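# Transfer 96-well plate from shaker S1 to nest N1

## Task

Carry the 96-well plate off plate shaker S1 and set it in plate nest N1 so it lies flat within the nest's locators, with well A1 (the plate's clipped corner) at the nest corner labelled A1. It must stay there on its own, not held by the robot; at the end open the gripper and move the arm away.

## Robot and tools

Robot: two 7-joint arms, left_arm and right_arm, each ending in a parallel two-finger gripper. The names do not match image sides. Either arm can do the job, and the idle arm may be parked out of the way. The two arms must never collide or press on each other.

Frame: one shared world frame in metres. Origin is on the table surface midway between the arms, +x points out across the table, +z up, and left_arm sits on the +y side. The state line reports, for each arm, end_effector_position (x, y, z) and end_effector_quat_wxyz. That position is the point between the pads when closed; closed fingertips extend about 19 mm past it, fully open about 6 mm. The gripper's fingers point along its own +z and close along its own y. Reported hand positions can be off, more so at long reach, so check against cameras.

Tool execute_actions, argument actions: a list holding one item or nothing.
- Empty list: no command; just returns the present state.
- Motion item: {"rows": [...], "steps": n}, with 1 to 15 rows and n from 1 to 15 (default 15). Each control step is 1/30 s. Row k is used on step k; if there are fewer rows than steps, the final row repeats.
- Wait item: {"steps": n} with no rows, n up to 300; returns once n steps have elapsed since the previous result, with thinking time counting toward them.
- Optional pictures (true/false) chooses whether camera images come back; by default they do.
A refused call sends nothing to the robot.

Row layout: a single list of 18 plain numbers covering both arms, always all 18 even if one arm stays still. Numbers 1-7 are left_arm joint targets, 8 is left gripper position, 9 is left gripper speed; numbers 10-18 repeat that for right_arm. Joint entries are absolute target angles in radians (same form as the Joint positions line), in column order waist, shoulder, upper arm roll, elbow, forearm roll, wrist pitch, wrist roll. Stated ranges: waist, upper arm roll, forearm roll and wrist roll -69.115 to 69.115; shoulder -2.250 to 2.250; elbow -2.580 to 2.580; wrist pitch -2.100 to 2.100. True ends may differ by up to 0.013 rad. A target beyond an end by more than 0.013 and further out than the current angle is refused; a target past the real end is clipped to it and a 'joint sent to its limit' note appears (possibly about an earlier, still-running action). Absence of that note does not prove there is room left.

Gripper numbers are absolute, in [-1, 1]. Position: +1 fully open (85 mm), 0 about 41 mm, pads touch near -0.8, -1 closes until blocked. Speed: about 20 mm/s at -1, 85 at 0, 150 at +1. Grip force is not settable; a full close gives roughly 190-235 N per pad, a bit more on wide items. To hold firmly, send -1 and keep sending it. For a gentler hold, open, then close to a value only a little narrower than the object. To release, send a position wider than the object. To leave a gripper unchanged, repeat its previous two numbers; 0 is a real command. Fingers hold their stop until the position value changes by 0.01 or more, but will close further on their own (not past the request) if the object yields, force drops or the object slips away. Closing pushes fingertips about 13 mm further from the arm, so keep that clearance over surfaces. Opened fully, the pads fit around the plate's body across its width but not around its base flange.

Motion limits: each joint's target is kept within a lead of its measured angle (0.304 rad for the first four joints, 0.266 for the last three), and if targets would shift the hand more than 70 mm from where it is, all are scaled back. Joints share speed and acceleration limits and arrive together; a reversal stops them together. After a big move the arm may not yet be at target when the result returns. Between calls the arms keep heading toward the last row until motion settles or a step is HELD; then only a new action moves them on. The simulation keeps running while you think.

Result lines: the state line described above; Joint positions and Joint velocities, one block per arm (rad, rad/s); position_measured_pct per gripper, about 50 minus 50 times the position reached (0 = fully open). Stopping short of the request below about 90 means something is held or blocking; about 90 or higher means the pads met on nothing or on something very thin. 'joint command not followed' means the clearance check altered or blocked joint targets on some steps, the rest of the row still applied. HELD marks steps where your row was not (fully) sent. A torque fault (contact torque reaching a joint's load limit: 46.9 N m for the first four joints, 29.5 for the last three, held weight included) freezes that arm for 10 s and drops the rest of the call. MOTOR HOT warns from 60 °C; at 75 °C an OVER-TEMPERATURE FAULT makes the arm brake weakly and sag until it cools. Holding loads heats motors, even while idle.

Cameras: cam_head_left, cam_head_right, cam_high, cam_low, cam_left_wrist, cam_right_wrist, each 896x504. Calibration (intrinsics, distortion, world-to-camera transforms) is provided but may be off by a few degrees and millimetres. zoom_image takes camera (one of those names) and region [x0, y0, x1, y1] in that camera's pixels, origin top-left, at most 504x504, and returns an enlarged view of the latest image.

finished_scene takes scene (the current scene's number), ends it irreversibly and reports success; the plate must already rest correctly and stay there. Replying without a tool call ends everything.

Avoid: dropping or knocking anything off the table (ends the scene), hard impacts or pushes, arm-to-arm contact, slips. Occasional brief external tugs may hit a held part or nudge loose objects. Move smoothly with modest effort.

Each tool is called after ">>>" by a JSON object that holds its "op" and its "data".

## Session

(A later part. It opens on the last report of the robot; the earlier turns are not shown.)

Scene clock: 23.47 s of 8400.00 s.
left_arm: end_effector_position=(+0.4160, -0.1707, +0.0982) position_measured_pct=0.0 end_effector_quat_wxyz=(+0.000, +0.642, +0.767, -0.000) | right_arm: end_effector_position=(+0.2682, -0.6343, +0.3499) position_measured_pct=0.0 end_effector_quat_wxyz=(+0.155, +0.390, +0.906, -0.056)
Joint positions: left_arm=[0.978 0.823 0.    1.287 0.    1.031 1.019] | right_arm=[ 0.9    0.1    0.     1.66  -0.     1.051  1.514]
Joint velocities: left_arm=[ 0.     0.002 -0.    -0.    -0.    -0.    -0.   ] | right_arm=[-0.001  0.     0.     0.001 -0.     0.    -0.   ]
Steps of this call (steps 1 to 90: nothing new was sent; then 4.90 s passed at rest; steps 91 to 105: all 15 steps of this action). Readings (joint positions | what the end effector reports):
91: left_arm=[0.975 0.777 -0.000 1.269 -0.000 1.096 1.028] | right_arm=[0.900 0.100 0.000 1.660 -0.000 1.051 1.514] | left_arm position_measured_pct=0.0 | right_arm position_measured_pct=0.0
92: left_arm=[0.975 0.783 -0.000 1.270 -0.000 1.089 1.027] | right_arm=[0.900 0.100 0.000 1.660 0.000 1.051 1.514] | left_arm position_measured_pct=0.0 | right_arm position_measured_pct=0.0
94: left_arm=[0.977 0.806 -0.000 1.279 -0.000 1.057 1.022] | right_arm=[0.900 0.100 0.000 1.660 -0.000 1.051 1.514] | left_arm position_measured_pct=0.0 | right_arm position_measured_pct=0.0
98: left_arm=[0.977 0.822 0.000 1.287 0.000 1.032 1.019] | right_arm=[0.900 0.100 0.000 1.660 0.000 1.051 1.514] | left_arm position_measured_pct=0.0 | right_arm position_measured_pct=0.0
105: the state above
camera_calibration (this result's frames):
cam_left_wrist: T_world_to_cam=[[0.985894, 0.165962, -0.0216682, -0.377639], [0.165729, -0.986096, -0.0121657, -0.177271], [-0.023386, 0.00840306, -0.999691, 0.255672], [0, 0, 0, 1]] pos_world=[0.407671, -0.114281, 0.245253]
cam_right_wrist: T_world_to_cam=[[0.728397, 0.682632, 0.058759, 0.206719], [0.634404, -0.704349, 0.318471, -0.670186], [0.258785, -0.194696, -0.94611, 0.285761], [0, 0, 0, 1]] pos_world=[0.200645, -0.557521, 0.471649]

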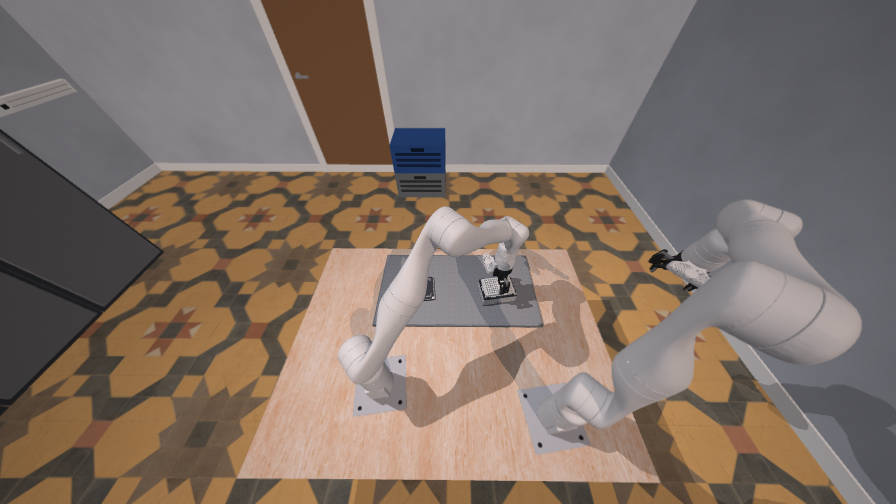

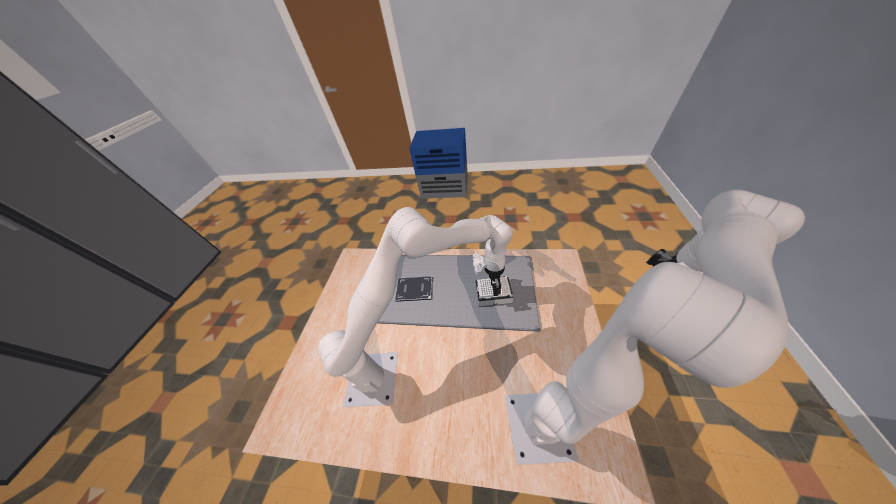

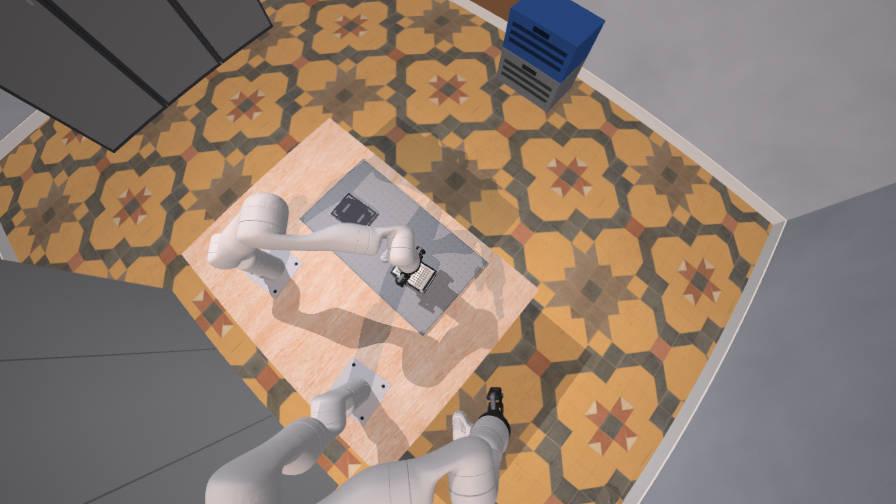

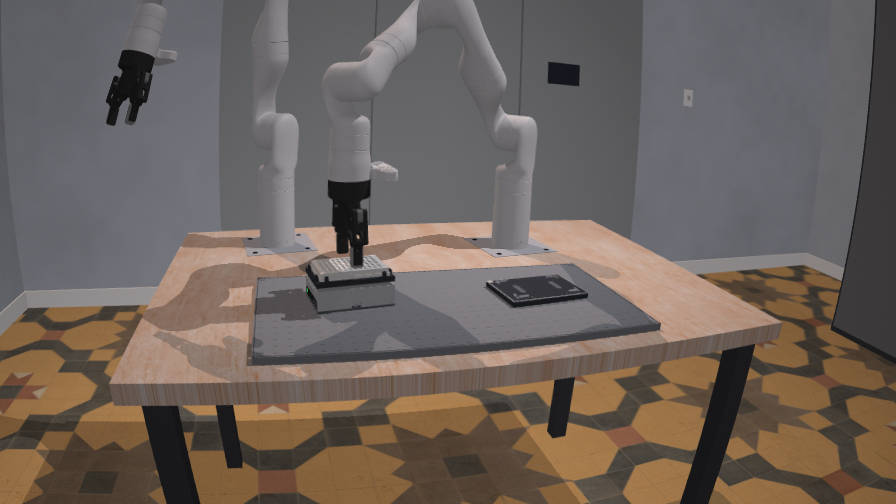

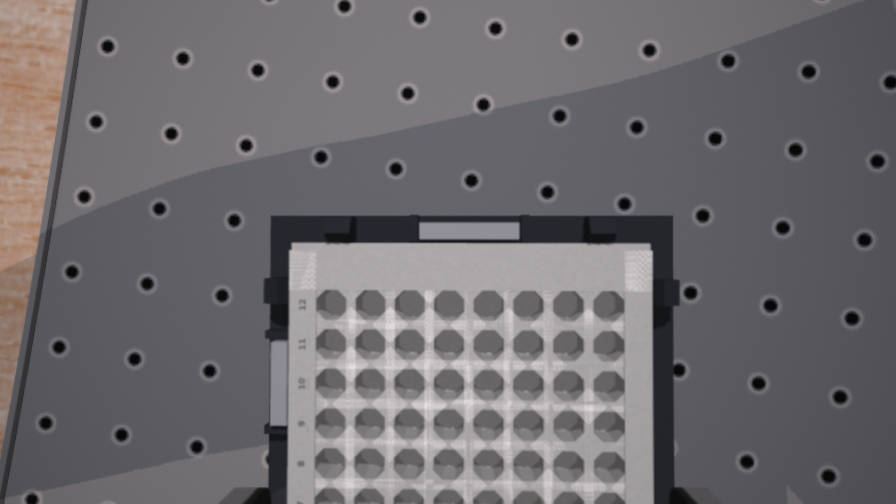

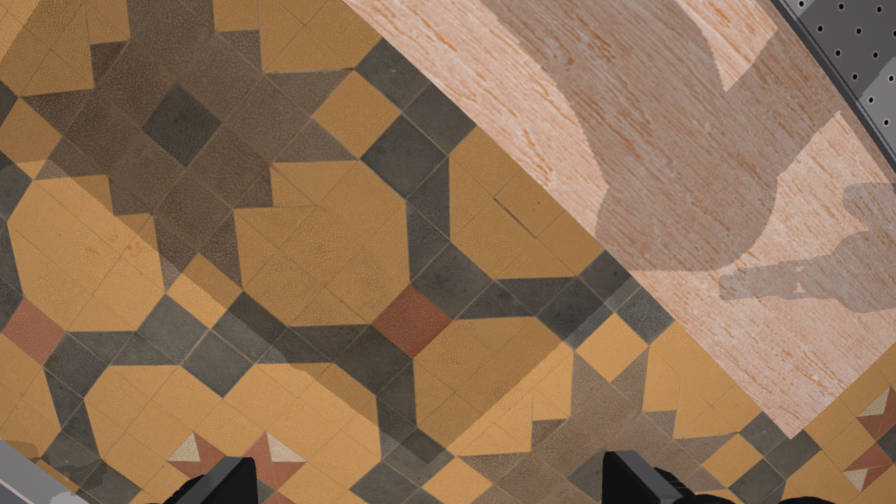

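>>> {"op": "execute_actions", "data": {"actions": [{"rows":[[0.9776,0.8287,0,1.2913,0,1.0216,1.0186,1,0,0.9,0.1,0,1.66,0,1.051,1.514,1,0],[0.9776,0.8287,0,1.2913,0,1.0216,1.0186,1,0,0.9,0.1,0,1.66,0,1.051,1.514,1,0],[0.9776,0.8287,0,1.2913,0,1.0216,1.0186,1,0,0.9,0.1,0,1.66,0,1.051,1.514,1,0],[0.9776,0.8344,0,1.2954,0,1.0118,1.0186,1,0,0.9,0.1,0,1.66,0,1.051,1.514,1,0],[0.9776,0.8344,0,1.2954,0,1.0118,1.0186,1,0,0.9,0.1,0,1.66,0,1.051,1.514,1,0],[0.9776,0.84,0,1.2994,0,1.0022,1.0186,1,0,0.9,0.1,0,1.66,0,1.051,1.514,1,0]],"steps":12}], "pictures": false}}

>>> {"op": "execute_actions", "data": {"actions": [{"rows":[[0.9776,0.84,0,1.2994,0,1.0022,1.0186,-1,-1,0.9,0.1,0,1.66,0,1.051,1.514,1,0]]}], "pictures": false}}

>>> {"op": "execute_actions", "data": {"actions": [{"rows":[[0.9776,0.8344,0,1.2954,0,1.0118,1.0186,-1,-1,0.9,0.1,0,1.66,0,1.051,1.514,1,0],[0.9776,0.8344,0,1.2954,0,1.0118,1.0186,-1,-1,0.9,0.1,0,1.66,0,1.051,1.514,1,0],[0.9776,0.8344,0,1.2954,0,1.0118,1.0186,-1,-1,0.9,0.1,0,1.66,0,1.051,1.514,1,0],[0.9776,0.8287,0,1.2913,0,1.0216,1.0186,-1,-1,0.9,0.1,0,1.66,0,1.051,1.514,1,0],[0.9776,0.8231,0,1.2873,0,1.0312,1.0186,-1,-1,0.9,0.1,0,1.66,0,1.051,1.514,1,0],[0.9776,0.8231,0,1.2873,0,1.0312,1.0186,-1,-1,0.9,0.1,0,1.66,0,1.051,1.514,1,0],[0.9776,0.763,0,1.231,0,1.1476,1.0186,-1,-1,0.9,0.1,0,1.66,0,1.051,1.514,1,0]]}], "pictures": false}}

>>> {"op": "execute_actions", "data": {"actions": [{"rows":[[0.65,0.6,0,1.566,0,0.9756,0.65,-1,-1,0.9,0.1,0,1.66,0,1.051,1.514,1,0]]}], "pictures": false}}

>>> {"op": "execute_actions", "data": {"actions": [{"rows":[[0.33,0.4562,0,1.9403,0,0.7451,0.29,-1,-1,0.9,0.1,0,1.66,0,1.051,1.514,1,0]]}], "pictures": false}}

>>> {"op": "execute_actions", "data": {"actions": [{"steps":25}]}}

Scene clock: 49.07 s of 8400.00 s.
left_arm: end_effector_position=(+0.4160, -0.1707, +0.0853) position_measured_pct=0.0 end_effector_quat_wxyz=(+0.000, +0.642, +0.767, -0.000) | right_arm: end_effector_position=(+0.2682, -0.6343, +0.3499) position_measured_pct=0.0 end_effector_quat_wxyz=(+0.155, +0.390, +0.906, -0.056)
Joint positions: left_arm=[ 0.978  0.84  -0.     1.299 -0.     1.002  1.019] | right_arm=[ 0.9    0.1   -0.     1.66   0.     1.051  1.514]
Joint velocities: left_arm=[-0.     0.004  0.001  0.001  0.001 -0.004  0.   ] | right_arm=[-0.     0.    -0.    -0.001 -0.     0.    -0.   ]
Steps of this call (steps 1 to 15: the robot went on to your last target; steps 16 to 90: nothing new was sent; then 22.20 s passed at rest; steps 91 to 102: all 12 steps of this action). Readings (joint positions | what the end effector reports):
91: left_arm=[0.978 0.824 0.000 1.288 -0.000 1.030 1.019] | right_arm=[0.900 0.100 -0.000 1.660 0.000 1.051 1.514] | left_arm position_measured_pct=0.0 | right_arm position_measured_pct=0.0
92: left_arm=[0.978 0.826 0.000 1.289 -0.000 1.026 1.019] | right_arm=[0.900 0.100 0.000 1.660 -0.000 1.051 1.514] | left_arm position_measured_pct=0.0 | right_arm position_measured_pct=0.0
94: left_arm=[0.978 0.829 0.000 1.291 -0.000 1.022 1.019] | right_arm=[0.900 0.100 -0.000 1.660 0.000 1.051 1.514] | left_arm position_measured_pct=0.0 | right_arm position_measured_pct=0.0
98: left_arm=[0.978 0.838 -0.000 1.298 0.000 1.006 1.019] | right_arm=[0.900 0.100 0.000 1.660 -0.000 1.051 1.514] | left_arm position_measured_pct=0.0 | right_arm position_measured_pct=0.0
102: the state above

Scene clock: 49.57 s of 8400.00 s.
left_arm: end_effector_position=(+0.4161, -0.1708, +0.0862) position_measured_pct=6.7 end_effector_quat_wxyz=(+0.000, +0.642, +0.767, -0.000) | right_arm: end_effector_position=(+0.2682, -0.6343, +0.3499) position_measured_pct=0.0 end_effector_quat_wxyz=(+0.155, +0.390, +0.906, -0.056)
Joint positions: left_arm=[ 0.978  0.838  0.     1.299 -0.     1.003  1.019] | right_arm=[0.9   0.1   0.    1.66  0.    1.051 1.514]
Joint velocities: left_arm=[-0.    -0.006 -0.    -0.    -0.     0.004 -0.001] | right_arm=[ 0.001 -0.001  0.    -0.001 -0.001  0.    -0.   ]
Steps of this call (steps 1 to 15: all 15 steps of this action). Readings (joint positions | what the end effector reports):
1: left_arm=[0.978 0.840 -0.000 1.299 0.000 1.002 1.019] | right_arm=[0.900 0.100 0.000 1.660 0.000 1.051 1.514] | left_arm position_measured_pct=0.0 | right_arm position_measured_pct=0.0
2: left_arm=[0.978 0.840 -0.000 1.299 0.000 1.002 1.019] | right_arm=[0.900 0.100 0.000 1.660 0.000 1.051 1.514] | left_arm position_measured_pct=0.0 | right_arm position_measured_pct=0.0
4: left_arm=[0.978 0.840 0.000 1.299 0.000 1.002 1.019] | right_arm=[0.900 0.100 0.000 1.660 0.000 1.051 1.514] | left_arm position_measured_pct=1.2 | right_arm position_measured_pct=0.0
8: left_arm=[0.978 0.840 0.000 1.299 -0.000 1.002 1.019] | right_arm=[0.900 0.100 -0.000 1.660 0.000 1.051 1.514] | left_arm position_measured_pct=4.0 | right_arm position_measured_pct=0.0
15: the state above

Scene clock: 50.07 s of 8400.00 s.
left_arm: end_effector_position=(+0.4154, -0.1701, +0.1479) position_measured_pct=11.5 end_effector_quat_wxyz=(-0.000, +0.642, +0.767, +0.000) | right_arm: end_effector_position=(+0.2682, -0.6343, +0.3499) position_measured_pct=0.0 end_effector_quat_wxyz=(+0.155, +0.390, +0.906, -0.056)
Joint positions: left_arm=[0.978 0.764 0.    1.231 0.    1.147 1.019] | right_arm=[0.9   0.1   0.    1.66  0.    1.051 1.514]
Joint velocities: left_arm=[-0.    -0.008 -0.002 -0.003 -0.001  0.019  0.   ] | right_arm=[ 0.    -0.001  0.    -0.     0.     0.001 -0.   ]
Steps of this call (steps 1 to 15: all 15 steps of this action). Readings (joint positions | what the end effector reports):
1: left_arm=[0.978 0.837 0.000 1.299 -0.000 1.004 1.019] | right_arm=[0.900 0.100 0.000 1.660 0.000 1.051 1.514] | left_arm position_measured_pct=7.1 | right_arm position_measured_pct=0.0
2: left_arm=[0.978 0.836 -0.000 1.297 0.000 1.007 1.019] | right_arm=[0.900 0.100 0.000 1.660 0.000 1.051 1.514] | left_arm position_measured_pct=7.5 | right_arm position_measured_pct=0.0
4: left_arm=[0.978 0.834 -0.000 1.295 0.000 1.012 1.019] | right_arm=[0.900 0.100 0.000 1.660 -0.000 1.051 1.514] | left_arm position_measured_pct=8.3 | right_arm position_measured_pct=0.0
8: left_arm=[0.978 0.816 -0.000 1.282 0.000 1.043 1.019] | right_arm=[0.900 0.100 0.000 1.660 -0.000 1.051 1.514] | left_arm position_measured_pct=9.5 | right_arm position_measured_pct=0.0
15: the state above

Scene clock: 50.57 s of 8400.00 s.
left_arm: end_effector_position=(+0.4698, -0.0073, +0.1451) position_measured_pct=11.5 end_effector_quat_wxyz=(+0.000, +0.654, +0.757, +0.001) | right_arm: end_effector_position=(+0.2682, -0.6343, +0.3499) position_measured_pct=0.0 end_effector_quat_wxyz=(+0.155, +0.390, +0.906, -0.056)
Joint positions: left_arm=[ 0.684  0.617 -0.002  1.531 -0.001  0.992  0.692] | right_arm=[0.9   0.1   0.    1.66  0.    1.051 1.514]
Joint velocities: left_arm=[-0.461 -0.218 -0.029  0.514 -0.011 -0.253 -0.658] | right_arm=[-0.001  0.     0.     0.001  0.    -0.    -0.   ]
Steps of this call (steps 1 to 15: all 15 steps of this action). Readings (joint positions | what the end effector reports):
1: left_arm=[0.976 0.763 0.000 1.232 0.000 1.146 1.018] | right_arm=[0.900 0.100 0.000 1.660 0.000 1.051 1.514] | left_arm position_measured_pct=11.5 | right_arm position_measured_pct=0.0
2: left_arm=[0.970 0.759 0.002 1.238 0.001 1.143 1.014] | right_arm=[0.900 0.100 -0.000 1.660 0.000 1.051 1.514] | left_arm position_measured_pct=11.5 | right_arm position_measured_pct=0.0
4: left_arm=[0.941 0.743 0.004 1.266 0.002 1.126 0.991] | right_arm=[0.900 0.100 0.000 1.660 0.000 1.051 1.514] | left_arm position_measured_pct=11.5 | right_arm position_measured_pct=0.0
8: left_arm=[0.843 0.694 0.001 1.362 0.000 1.076 0.899] | right_arm=[0.900 0.100 0.000 1.660 0.000 1.051 1.514] | left_arm position_measured_pct=11.5 | right_arm position_measured_pct=0.0
15: the state above

Scene clock: 51.07 s of 8400.00 s.
left_arm: end_effector_position=(+0.4404, +0.1666, +0.1213) position_measured_pct=11.5 end_effector_quat_wxyz=(-0.000, +0.671, +0.741, +0.001) | right_arm: end_effector_position=(+0.2682, -0.6343, +0.3499) position_measured_pct=0.0 end_effector_quat_wxyz=(+0.155, +0.390, +0.906, -0.056)
Joint positions: left_arm=[ 0.353  0.467 -0.002  1.915 -0.001  0.759  0.314] | right_arm=[0.9   0.1   0.    1.66  0.    1.051 1.514]
Joint velocities: left_arm=[-0.325 -0.141 -0.004  0.448 -0.    -0.253 -0.474] | right_arm=[ 0.002  0.001  0.     0.     0.    -0.001  0.   ]
Steps of this call (steps 1 to 15: all 15 steps of this action). Readings (joint positions | what the end effector reports):
1: left_arm=[0.668 0.609 -0.002 1.548 -0.001 0.984 0.671] | right_arm=[0.900 0.100 0.000 1.660 -0.000 1.051 1.514] | left_arm position_measured_pct=11.5 | right_arm position_measured_pct=0.0
2: left_arm=[0.647 0.599 0.000 1.569 0.000 0.972 0.651] | right_arm=[0.900 0.100 0.000 1.660 0.000 1.051 1.514] | left_arm position_measured_pct=11.5 | right_arm position_measured_pct=0.0
4: left_arm=[0.593 0.572 0.001 1.621 0.000 0.936 0.606] | right_arm=[0.900 0.100 -0.000 1.660 0.000 1.051 1.514] | left_arm position_measured_pct=11.5 | right_arm position_measured_pct=0.0
8: left_arm=[0.495 0.529 -0.001 1.733 -0.000 0.863 0.504] | right_arm=[0.900 0.100 0.000 1.660 -0.000 1.051 1.514] | left_arm position_measured_pct=11.5 | right_arm position_measured_pct=0.0
15: the state above

Scene clock: 51.90 s of 8400.00 s.
left_arm: end_effector_position=(+0.4353, +0.1759, +0.1202) position_measured_pct=11.5 end_effector_quat_wxyz=(-0.000, +0.672, +0.740, -0.000) | right_arm: end_effector_position=(+0.2682, -0.6343, +0.3499) position_measured_pct=0.0 end_effector_quat_wxyz=(+0.155, +0.390, +0.906, -0.056)
Joint positions: left_arm=[ 0.33   0.456 -0.     1.94  -0.     0.745  0.29 ] | right_arm=[0.9   0.1   0.    1.66  0.    1.051 1.514]
Joint velocities: left_arm=[ 0.     0.     0.002  0.     0.     0.003 -0.001] | right_arm=[-0.001  0.     0.     0.001 -0.     0.001 -0.   ]
Steps of this call (steps 1 to 25: the robot went on to your last target). Readings (joint positions | what the end effector reports):
1: left_arm=[0.344 0.463 -0.002 1.928 -0.001 0.752 0.301] | right_arm=[0.900 0.100 0.000 1.660 0.000 1.051 1.514] | left_arm position_measured_pct=11.5 | right_arm position_measured_pct=0.0
2: left_arm=[0.339 0.461 -0.002 1.935 -0.001 0.748 0.293] | right_arm=[0.900 0.100 0.000 1.660 -0.000 1.051 1.514] | left_arm position_measured_pct=11.5 | right_arm position_measured_pct=0.0
4: left_arm=[0.336 0.459 -0.001 1.939 -0.000 0.746 0.290] | right_arm=[0.900 0.100 0.000 1.660 0.000 1.051 1.514] | left_arm position_measured_pct=11.5 | right_arm position_measured_pct=0.0
8: left_arm=[0.332 0.457 -0.000 1.940 -0.000 0.745 0.290] | right_arm=[0.900 0.100 0.000 1.660 0.000 1.051 1.514] | left_arm position_measured_pct=11.5 | right_arm position_measured_pct=0.0
25: the state above
camera_calibration (this result's frames):
cam_left_wrist: T_world_to_cam=[[0.99609, 0.0856213, -0.0217504, -0.443947], [0.0853687, -0.996274, -0.0122896, 0.198322], [-0.0227216, 0.0103848, -0.999688, 0.27456], [0, 0, 0, 1]] pos_world=[0.431519, 0.232743, 0.267255]
cam_right_wrist: T_world_to_cam=[[0.728397, 0.682632, 0.0587588, 0.206719], [0.634404, -0.704349, 0.318471, -0.670186], [0.258785, -0.194696, -0.94611, 0.285761], [0, 0, 0, 1]] pos_world=[0.200645, -0.557521, 0.471649]

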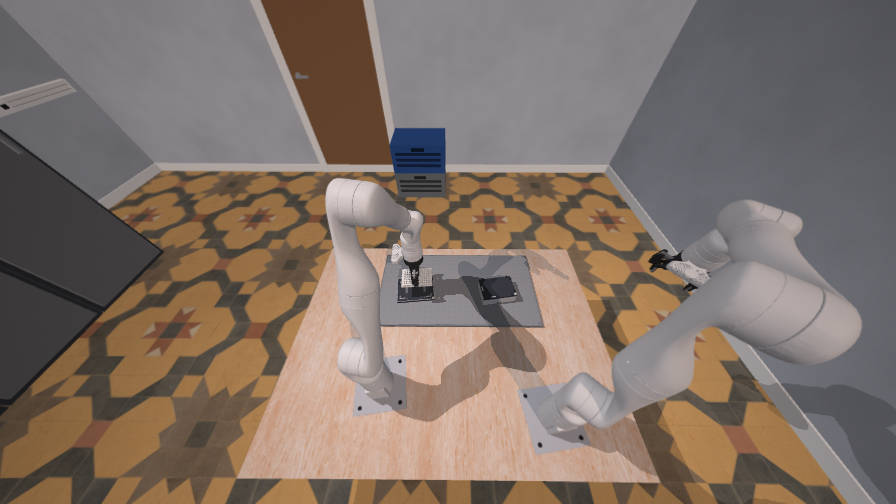

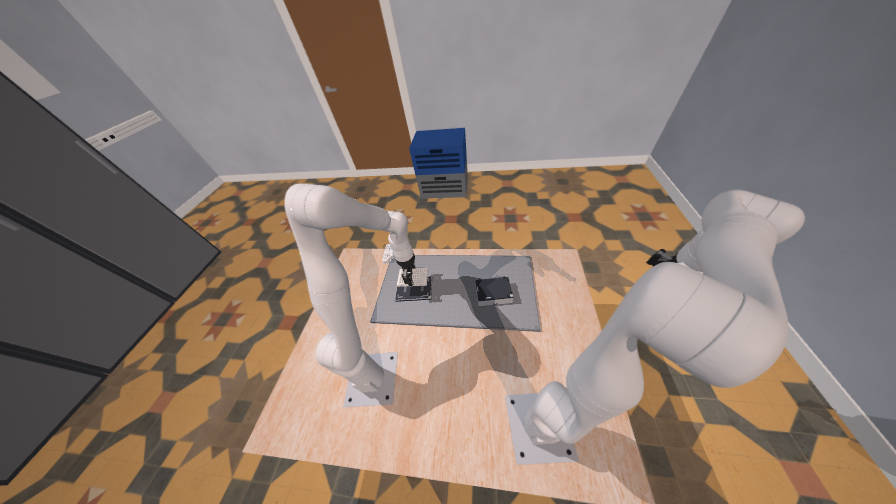

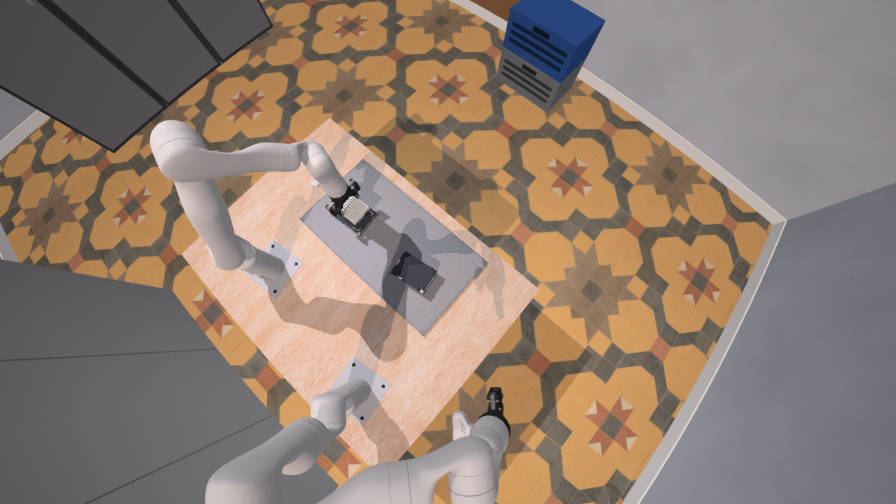

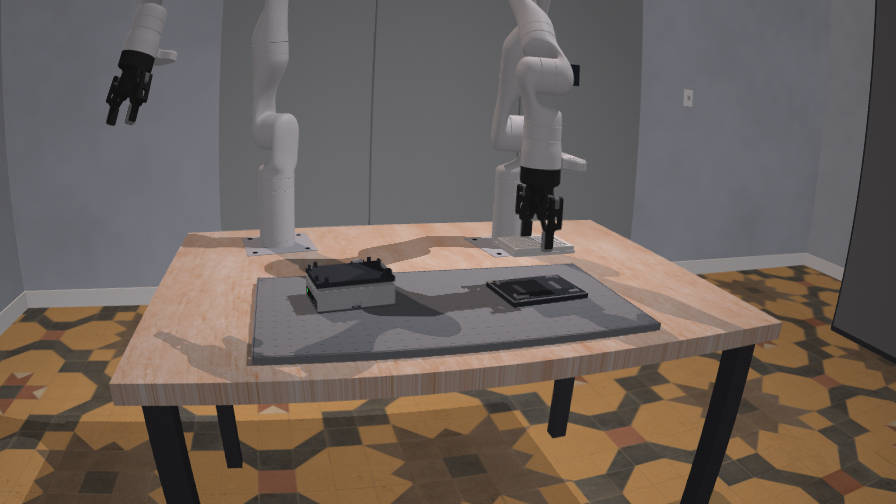

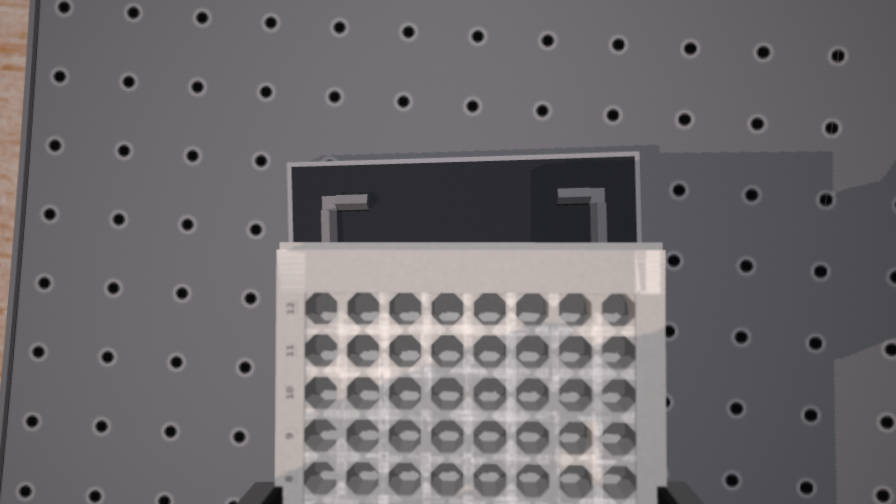

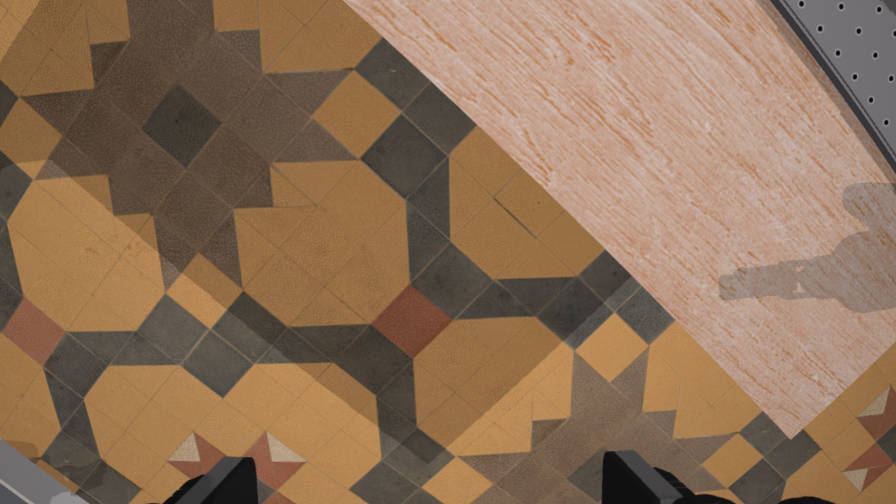

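>>> {"op": "execute_actions", "data": {"actions": [{"rows":[[0.2975,0.5941,0,2.0232,0,0.5243,0.2895,-1,-1,0.9,0.1,0,1.66,0,1.051,1.514,1,0]]}], "pictures": false}}

>>> {"op": "execute_actions", "data": {"actions": [{"steps":12}]}}

>>> {"op": "zoom_image", "data": {"camera": "cam_low", "region": [475, 240, 595, 320]}}

Scene clock: 62.60 s of 8400.00 s.
left_arm: end_effector_position=(+0.4332, +0.1891, +0.0508) position_measured_pct=11.5 end_effector_quat_wxyz=(+0.001, +0.660, +0.751, +0.000) | right_arm: end_effector_position=(+0.2682, -0.6343, +0.3499) position_measured_pct=0.0 end_effector_quat_wxyz=(+0.155, +0.390, +0.906, -0.056)
Joint positions: left_arm=[ 0.298  0.592 -0.     2.023  0.     0.524  0.29 ] | right_arm=[0.9   0.1   0.    1.66  0.    1.051 1.514]
Joint velocities: left_arm=[-0.004  0.017  0.001  0.003  0.     0.     0.   ] | right_arm=[-0.    -0.001 -0.    -0.001 -0.001  0.001  0.   ]
Steps of this call (steps 1 to 15: the robot went on to your last target; steps 16 to 90: nothing new was sent; then 7.20 s passed at rest; steps 91 to 105: all 15 steps of this action). Readings (joint positions | what the end effector reports):
91: left_arm=[0.330 0.458 0.000 1.941 0.000 0.744 0.290] | right_arm=[0.900 0.100 0.000 1.660 0.000 1.051 1.514] | left_arm position_measured_pct=11.5 | right_arm position_measured_pct=0.0
92: left_arm=[0.328 0.464 0.000 1.944 0.000 0.736 0.290] | right_arm=[0.900 0.100 0.000 1.660 0.000 1.051 1.514] | left_arm position_measured_pct=11.5 | right_arm position_measured_pct=0.0
94: left_arm=[0.321 0.493 0.001 1.960 0.000 0.693 0.290] | right_arm=[0.900 0.100 0.000 1.660 -0.000 1.051 1.514] | left_arm position_measured_pct=11.5 | right_arm position_measured_pct=0.0
98: left_arm=[0.302 0.574 -0.000 2.011 -0.000 0.558 0.290] | right_arm=[0.900 0.100 0.000 1.660 0.000 1.051 1.514] | left_arm position_measured_pct=11.5 | right_arm position_measured_pct=0.0
105: the state above

Scene clock: 63.00 s of 8400.00 s.
left_arm: end_effector_position=(+0.4328, +0.1894, +0.0501) position_measured_pct=11.5 end_effector_quat_wxyz=(+0.000, +0.660, +0.751, +0.000) | right_arm: end_effector_position=(+0.2682, -0.6343, +0.3499) position_measured_pct=0.0 end_effector_quat_wxyz=(+0.155, +0.390, +0.906, -0.056)
Joint positions: left_arm=[ 0.298  0.594 -0.     2.023 -0.     0.524  0.289] | right_arm=[0.9   0.1   0.    1.66  0.    1.051 1.514]
Joint velocities: left_arm=[ 0.     0.001  0.    -0.    -0.001  0.001  0.   ] | right_arm=[ 0.002 -0.     0.    -0.     0.     0.     0.   ]
Steps of this call (steps 1 to 12: the robot went on to your last target). Readings (joint positions | what the end effector reports):
1: left_arm=[0.298 0.593 -0.000 2.023 -0.000 0.524 0.290] | right_arm=[0.900 0.100 -0.000 1.660 0.000 1.051 1.514] | left_arm position_measured_pct=11.5 | right_arm position_measured_pct=0.0
2: left_arm=[0.298 0.593 -0.000 2.023 -0.000 0.524 0.290] | right_arm=[0.900 0.100 0.000 1.660 0.000 1.051 1.514] | left_arm position_measured_pct=11.5 | right_arm position_measured_pct=0.0
4: left_arm=[0.298 0.594 -0.000 2.023 -0.000 0.524 0.290] | right_arm=[0.900 0.100 0.000 1.660 0.000 1.051 1.514] | left_arm position_measured_pct=11.5 | right_arm position_measured_pct=0.0
8: left_arm=[0.298 0.594 -0.000 2.023 -0.000 0.524 0.290] | right_arm=[0.900 0.100 0.000 1.660 0.000 1.051 1.514] | left_arm position_measured_pct=11.5 | right_arm position_measured_pct=0.0
12: the state above
camera_calibration (this result's frames):
cam_left_wrist: T_world_to_cam=[[0.992842, 0.117444, -0.0217104, -0.448801], [0.117198, -0.993033, -0.0122784, 0.196732], [-0.0230011, 0.00964607, -0.999689, 0.204525], [0, 0, 0, 1]] pos_world=[0.427236, 0.246098, 0.197133]
cam_right_wrist: T_world_to_cam=[[0.728397, 0.682632, 0.0587588, 0.206719], [0.634404, -0.704349, 0.318471, -0.670186], [0.258785, -0.194696, -0.94611, 0.285761], [0, 0, 0, 1]] pos_world=[0.200645, -0.557521, 0.471649]

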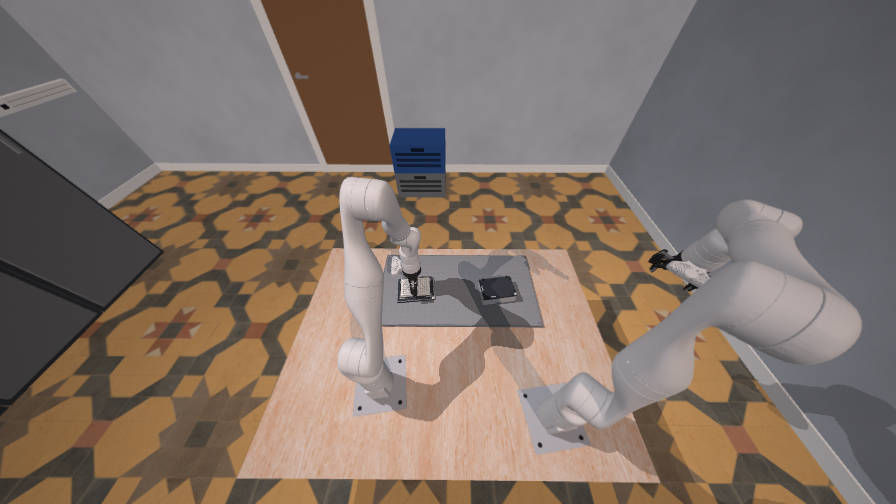

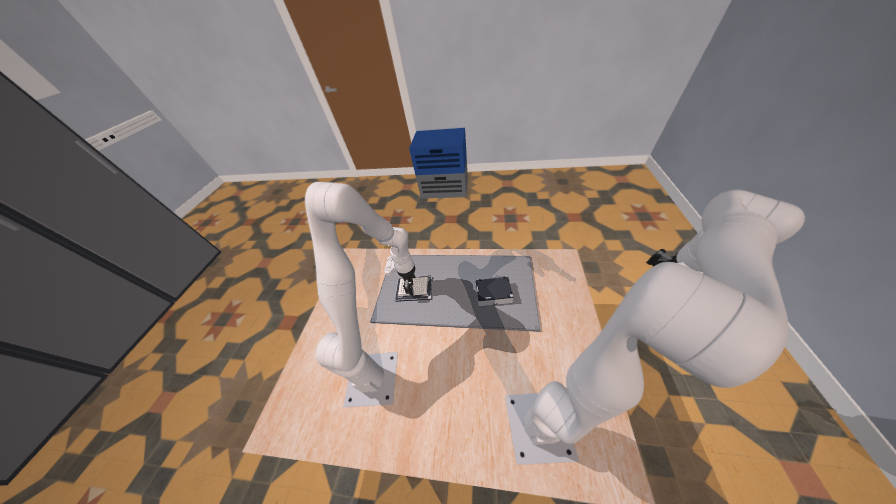

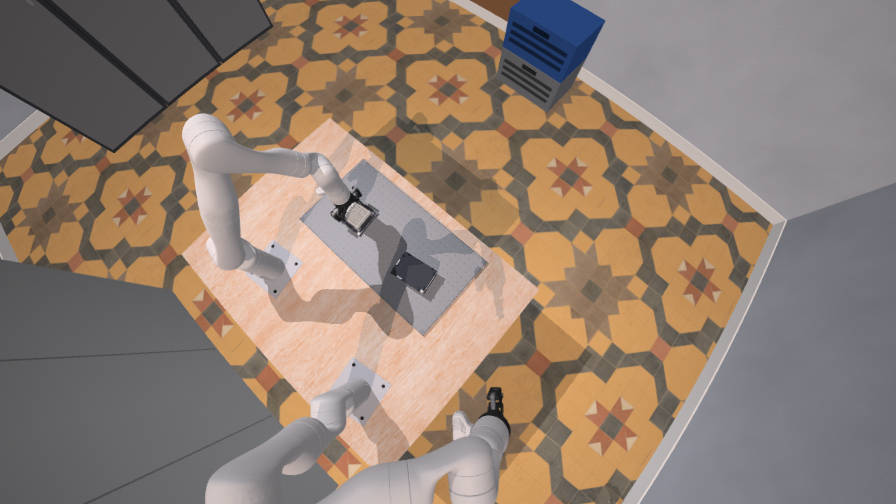

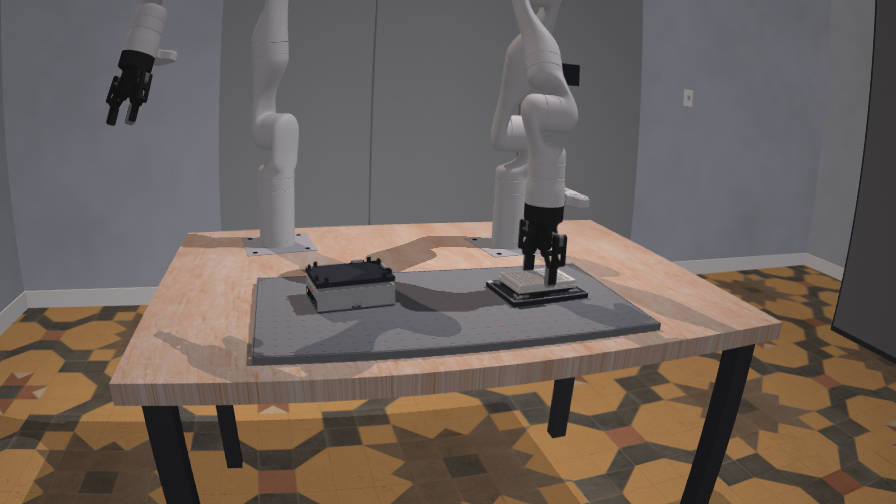

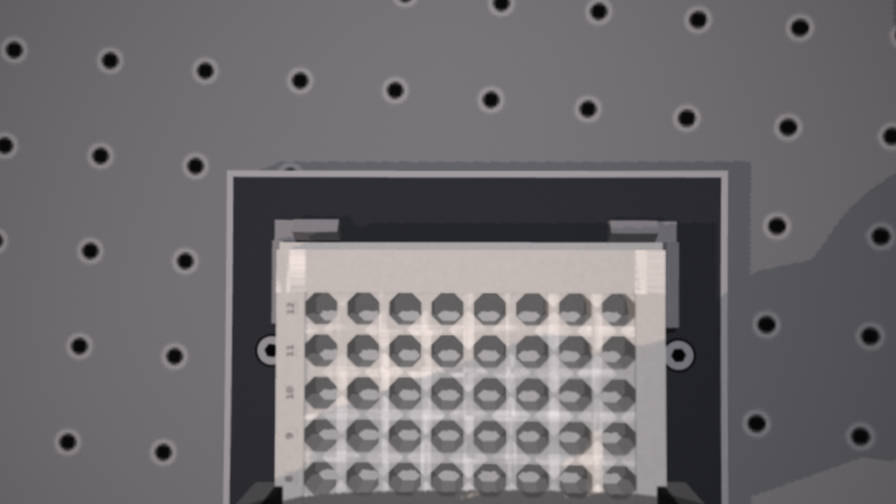

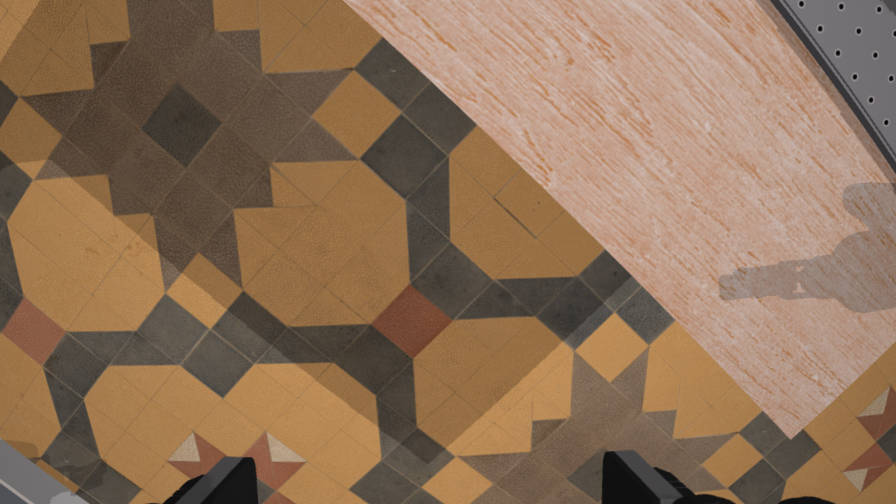

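Region (475, 240, 595, 320) of cam_low's 896x504 image, scaled by 4.200, with more detail than that image has.

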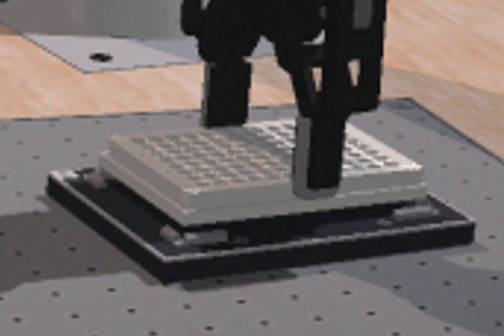

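>>> {"op": "execute_actions", "data": {"actions": [{"rows":[[0.296,0.5953,0,2.0203,0,0.526,0.284,-1,-1,0.9,0.1,0,1.66,0,1.051,1.514,1,0],[0.296,0.5953,0,2.0203,0,0.526,0.284,-1,-1,0.9,0.1,0,1.66,0,1.051,1.514,1,0],[0.296,0.5953,0,2.0203,0,0.526,0.284,-1,-1,0.9,0.1,0,1.66,0,1.051,1.514,1,0],[0.296,0.6,0,2.0215,0,0.5201,0.284,-1,-1,0.9,0.1,0,1.66,0,1.051,1.514,1,0],[0.296,0.6,0,2.0215,0,0.5201,0.284,-1,-1,0.9,0.1,0,1.66,0,1.051,1.514,1,0],[0.296,0.605,0,2.0229,0,0.5137,0.284,-1,-1,0.9,0.1,0,1.66,0,1.051,1.514,1,0],[0.296,0.605,0,2.0229,0,0.5137,0.284,-1,-1,0.9,0.1,0,1.66,0,1.051,1.514,1,0],[0.296,0.6103,0,2.0243,0,0.507,0.284,-1,-1,0.9,0.1,0,1.66,0,1.051,1.514,1,0]]}]}}

>>> {"op": "zoom_image", "data": {"camera": "cam_low", "region": [475, 240, 595, 320]}}

Scene clock: 73.33 s of 8400.00 s.
left_arm: end_effector_position=(+0.4338, +0.1898, +0.0436) position_measured_pct=11.5 end_effector_quat_wxyz=(+0.000, +0.662, +0.750, +0.000) | right_arm: end_effector_position=(+0.2682, -0.6343, +0.3499) position_measured_pct=0.0 end_effector_quat_wxyz=(+0.155, +0.390, +0.906, -0.056)
Joint positions: left_arm=[0.296 0.61  0.    2.024 0.    0.507 0.284] | right_arm=[ 0.9    0.1   -0.     1.66   0.     1.051  1.514]
Joint velocities: left_arm=[ 0.     0.005 -0.002  0.     0.001 -0.002  0.   ] | right_arm=[-0.    -0.001 -0.     0.002  0.     0.    -0.   ]
Steps of this call (steps 1 to 15: the robot went on to your last target; steps 16 to 90: nothing new was sent; then 6.83 s passed at rest; steps 91 to 105: all 15 steps of this action). Readings (joint positions | what the end effector reports):
91: left_arm=[0.297 0.594 0.000 2.023 0.000 0.525 0.289] | right_arm=[0.900 0.100 0.000 1.660 0.000 1.051 1.514] | left_arm position_measured_pct=11.5 | right_arm position_measured_pct=0.0
92: left_arm=[0.297 0.595 0.000 2.022 0.000 0.525 0.287] | right_arm=[0.900 0.100 0.000 1.660 0.000 1.051 1.514] | left_arm position_measured_pct=11.5 | right_arm position_measured_pct=0.0
94: left_arm=[0.296 0.596 -0.000 2.021 -0.000 0.525 0.285] | right_arm=[0.900 0.100 0.000 1.660 0.000 1.051 1.514] | left_arm position_measured_pct=11.5 | right_arm position_measured_pct=0.0
98: left_arm=[0.296 0.604 -0.000 2.023 -0.000 0.515 0.284] | right_arm=[0.900 0.100 0.000 1.660 0.000 1.051 1.514] | left_arm position_measured_pct=11.5 | right_arm position_measured_pct=0.0
105: the state above
camera_calibration (this result's frames):
cam_left_wrist: T_world_to_cam=[[0.993311, 0.113451, -0.0215108, -0.449478], [0.113208, -0.993496, -0.0122113, 0.198764], [-0.0227563, 0.0096944, -0.999694, 0.198015], [0, 0, 0, 1]] pos_world=[0.428476, 0.246546, 0.190713]
cam_right_wrist: T_world_to_cam=[[0.728396, 0.682632, 0.0587589, 0.206719], [0.634405, -0.704349, 0.318471, -0.670186], [0.258785, -0.194696, -0.94611, 0.285761], [0, 0, 0, 1]] pos_world=[0.200645, -0.557521, 0.471649]

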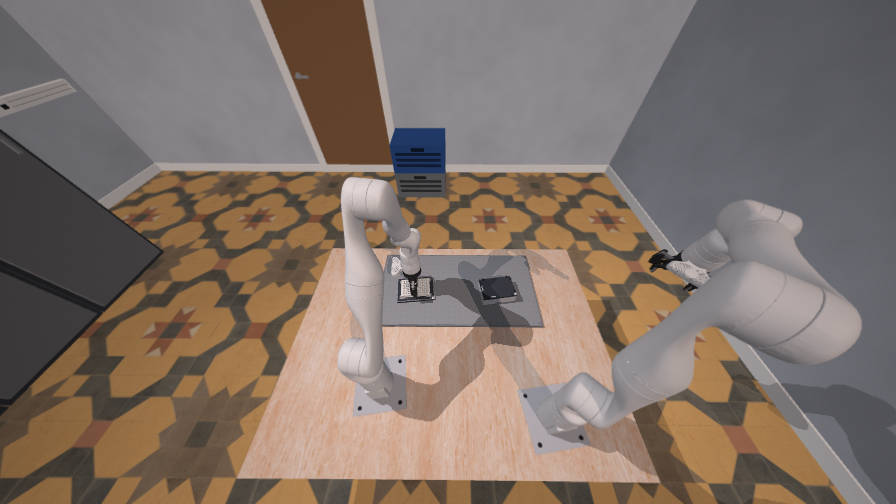

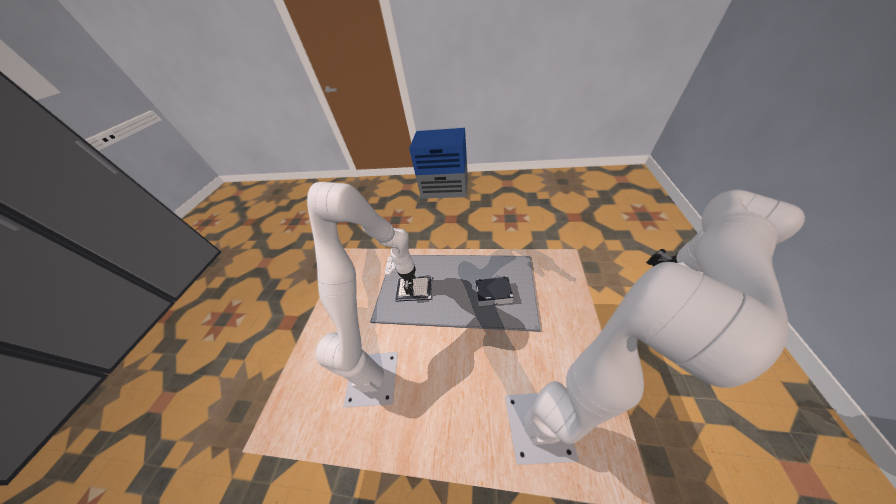

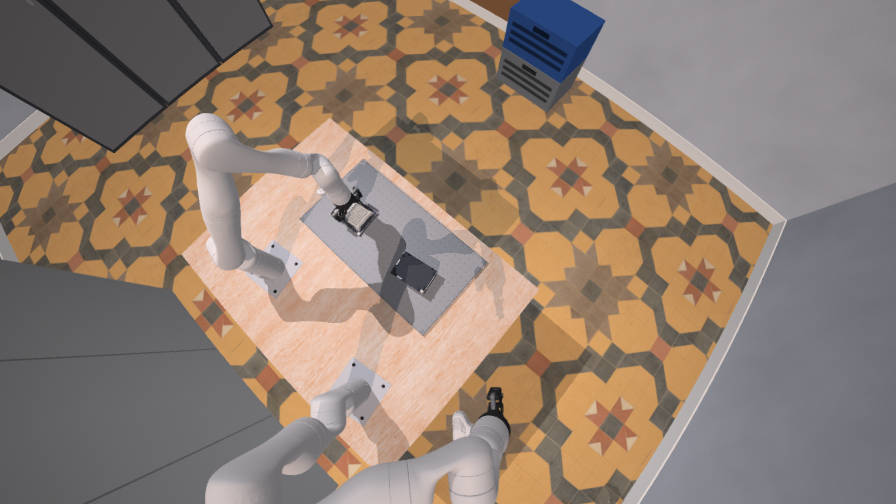

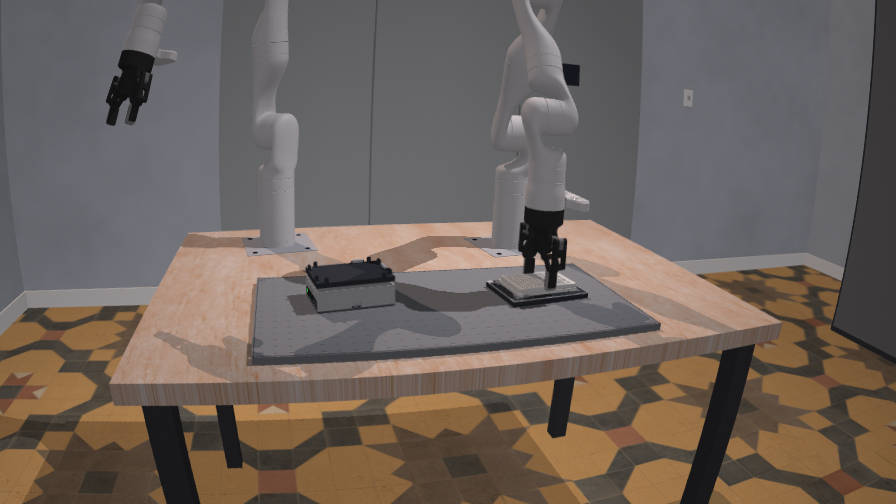

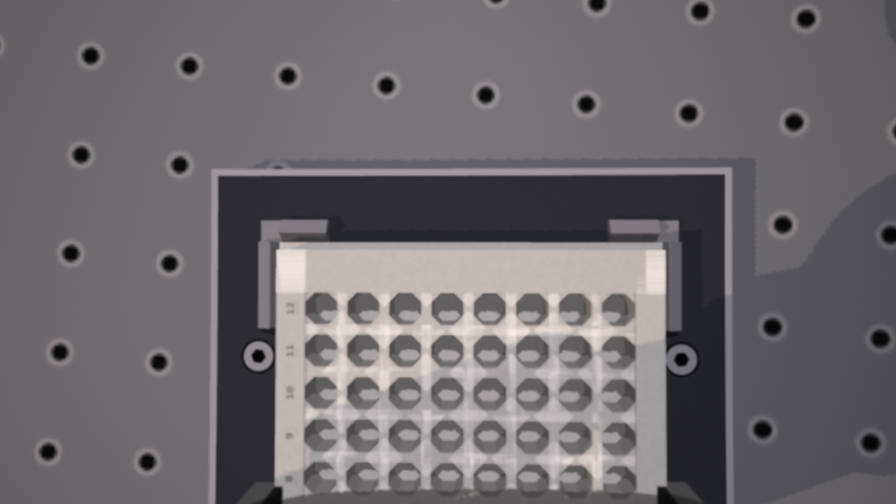

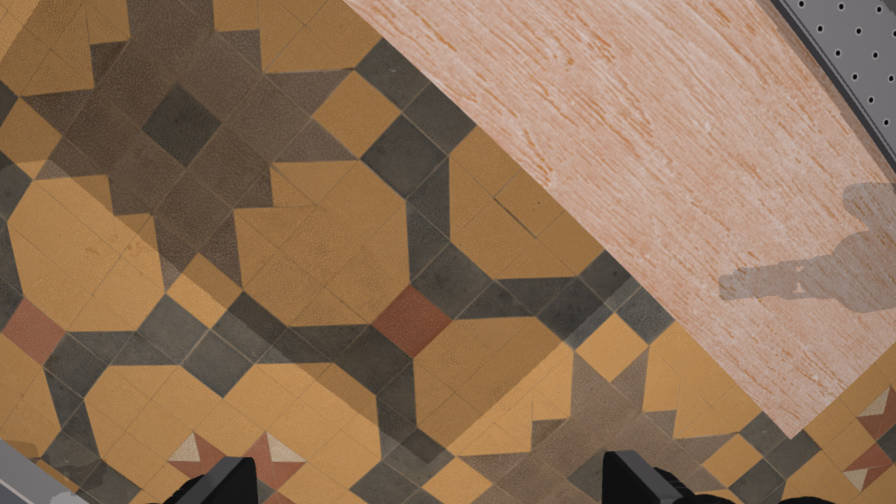

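Region (475, 240, 595, 320) of cam_low's 896x504 image, scaled by 4.200, with more detail than that image has.

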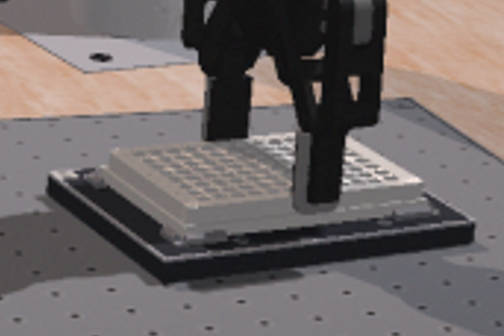

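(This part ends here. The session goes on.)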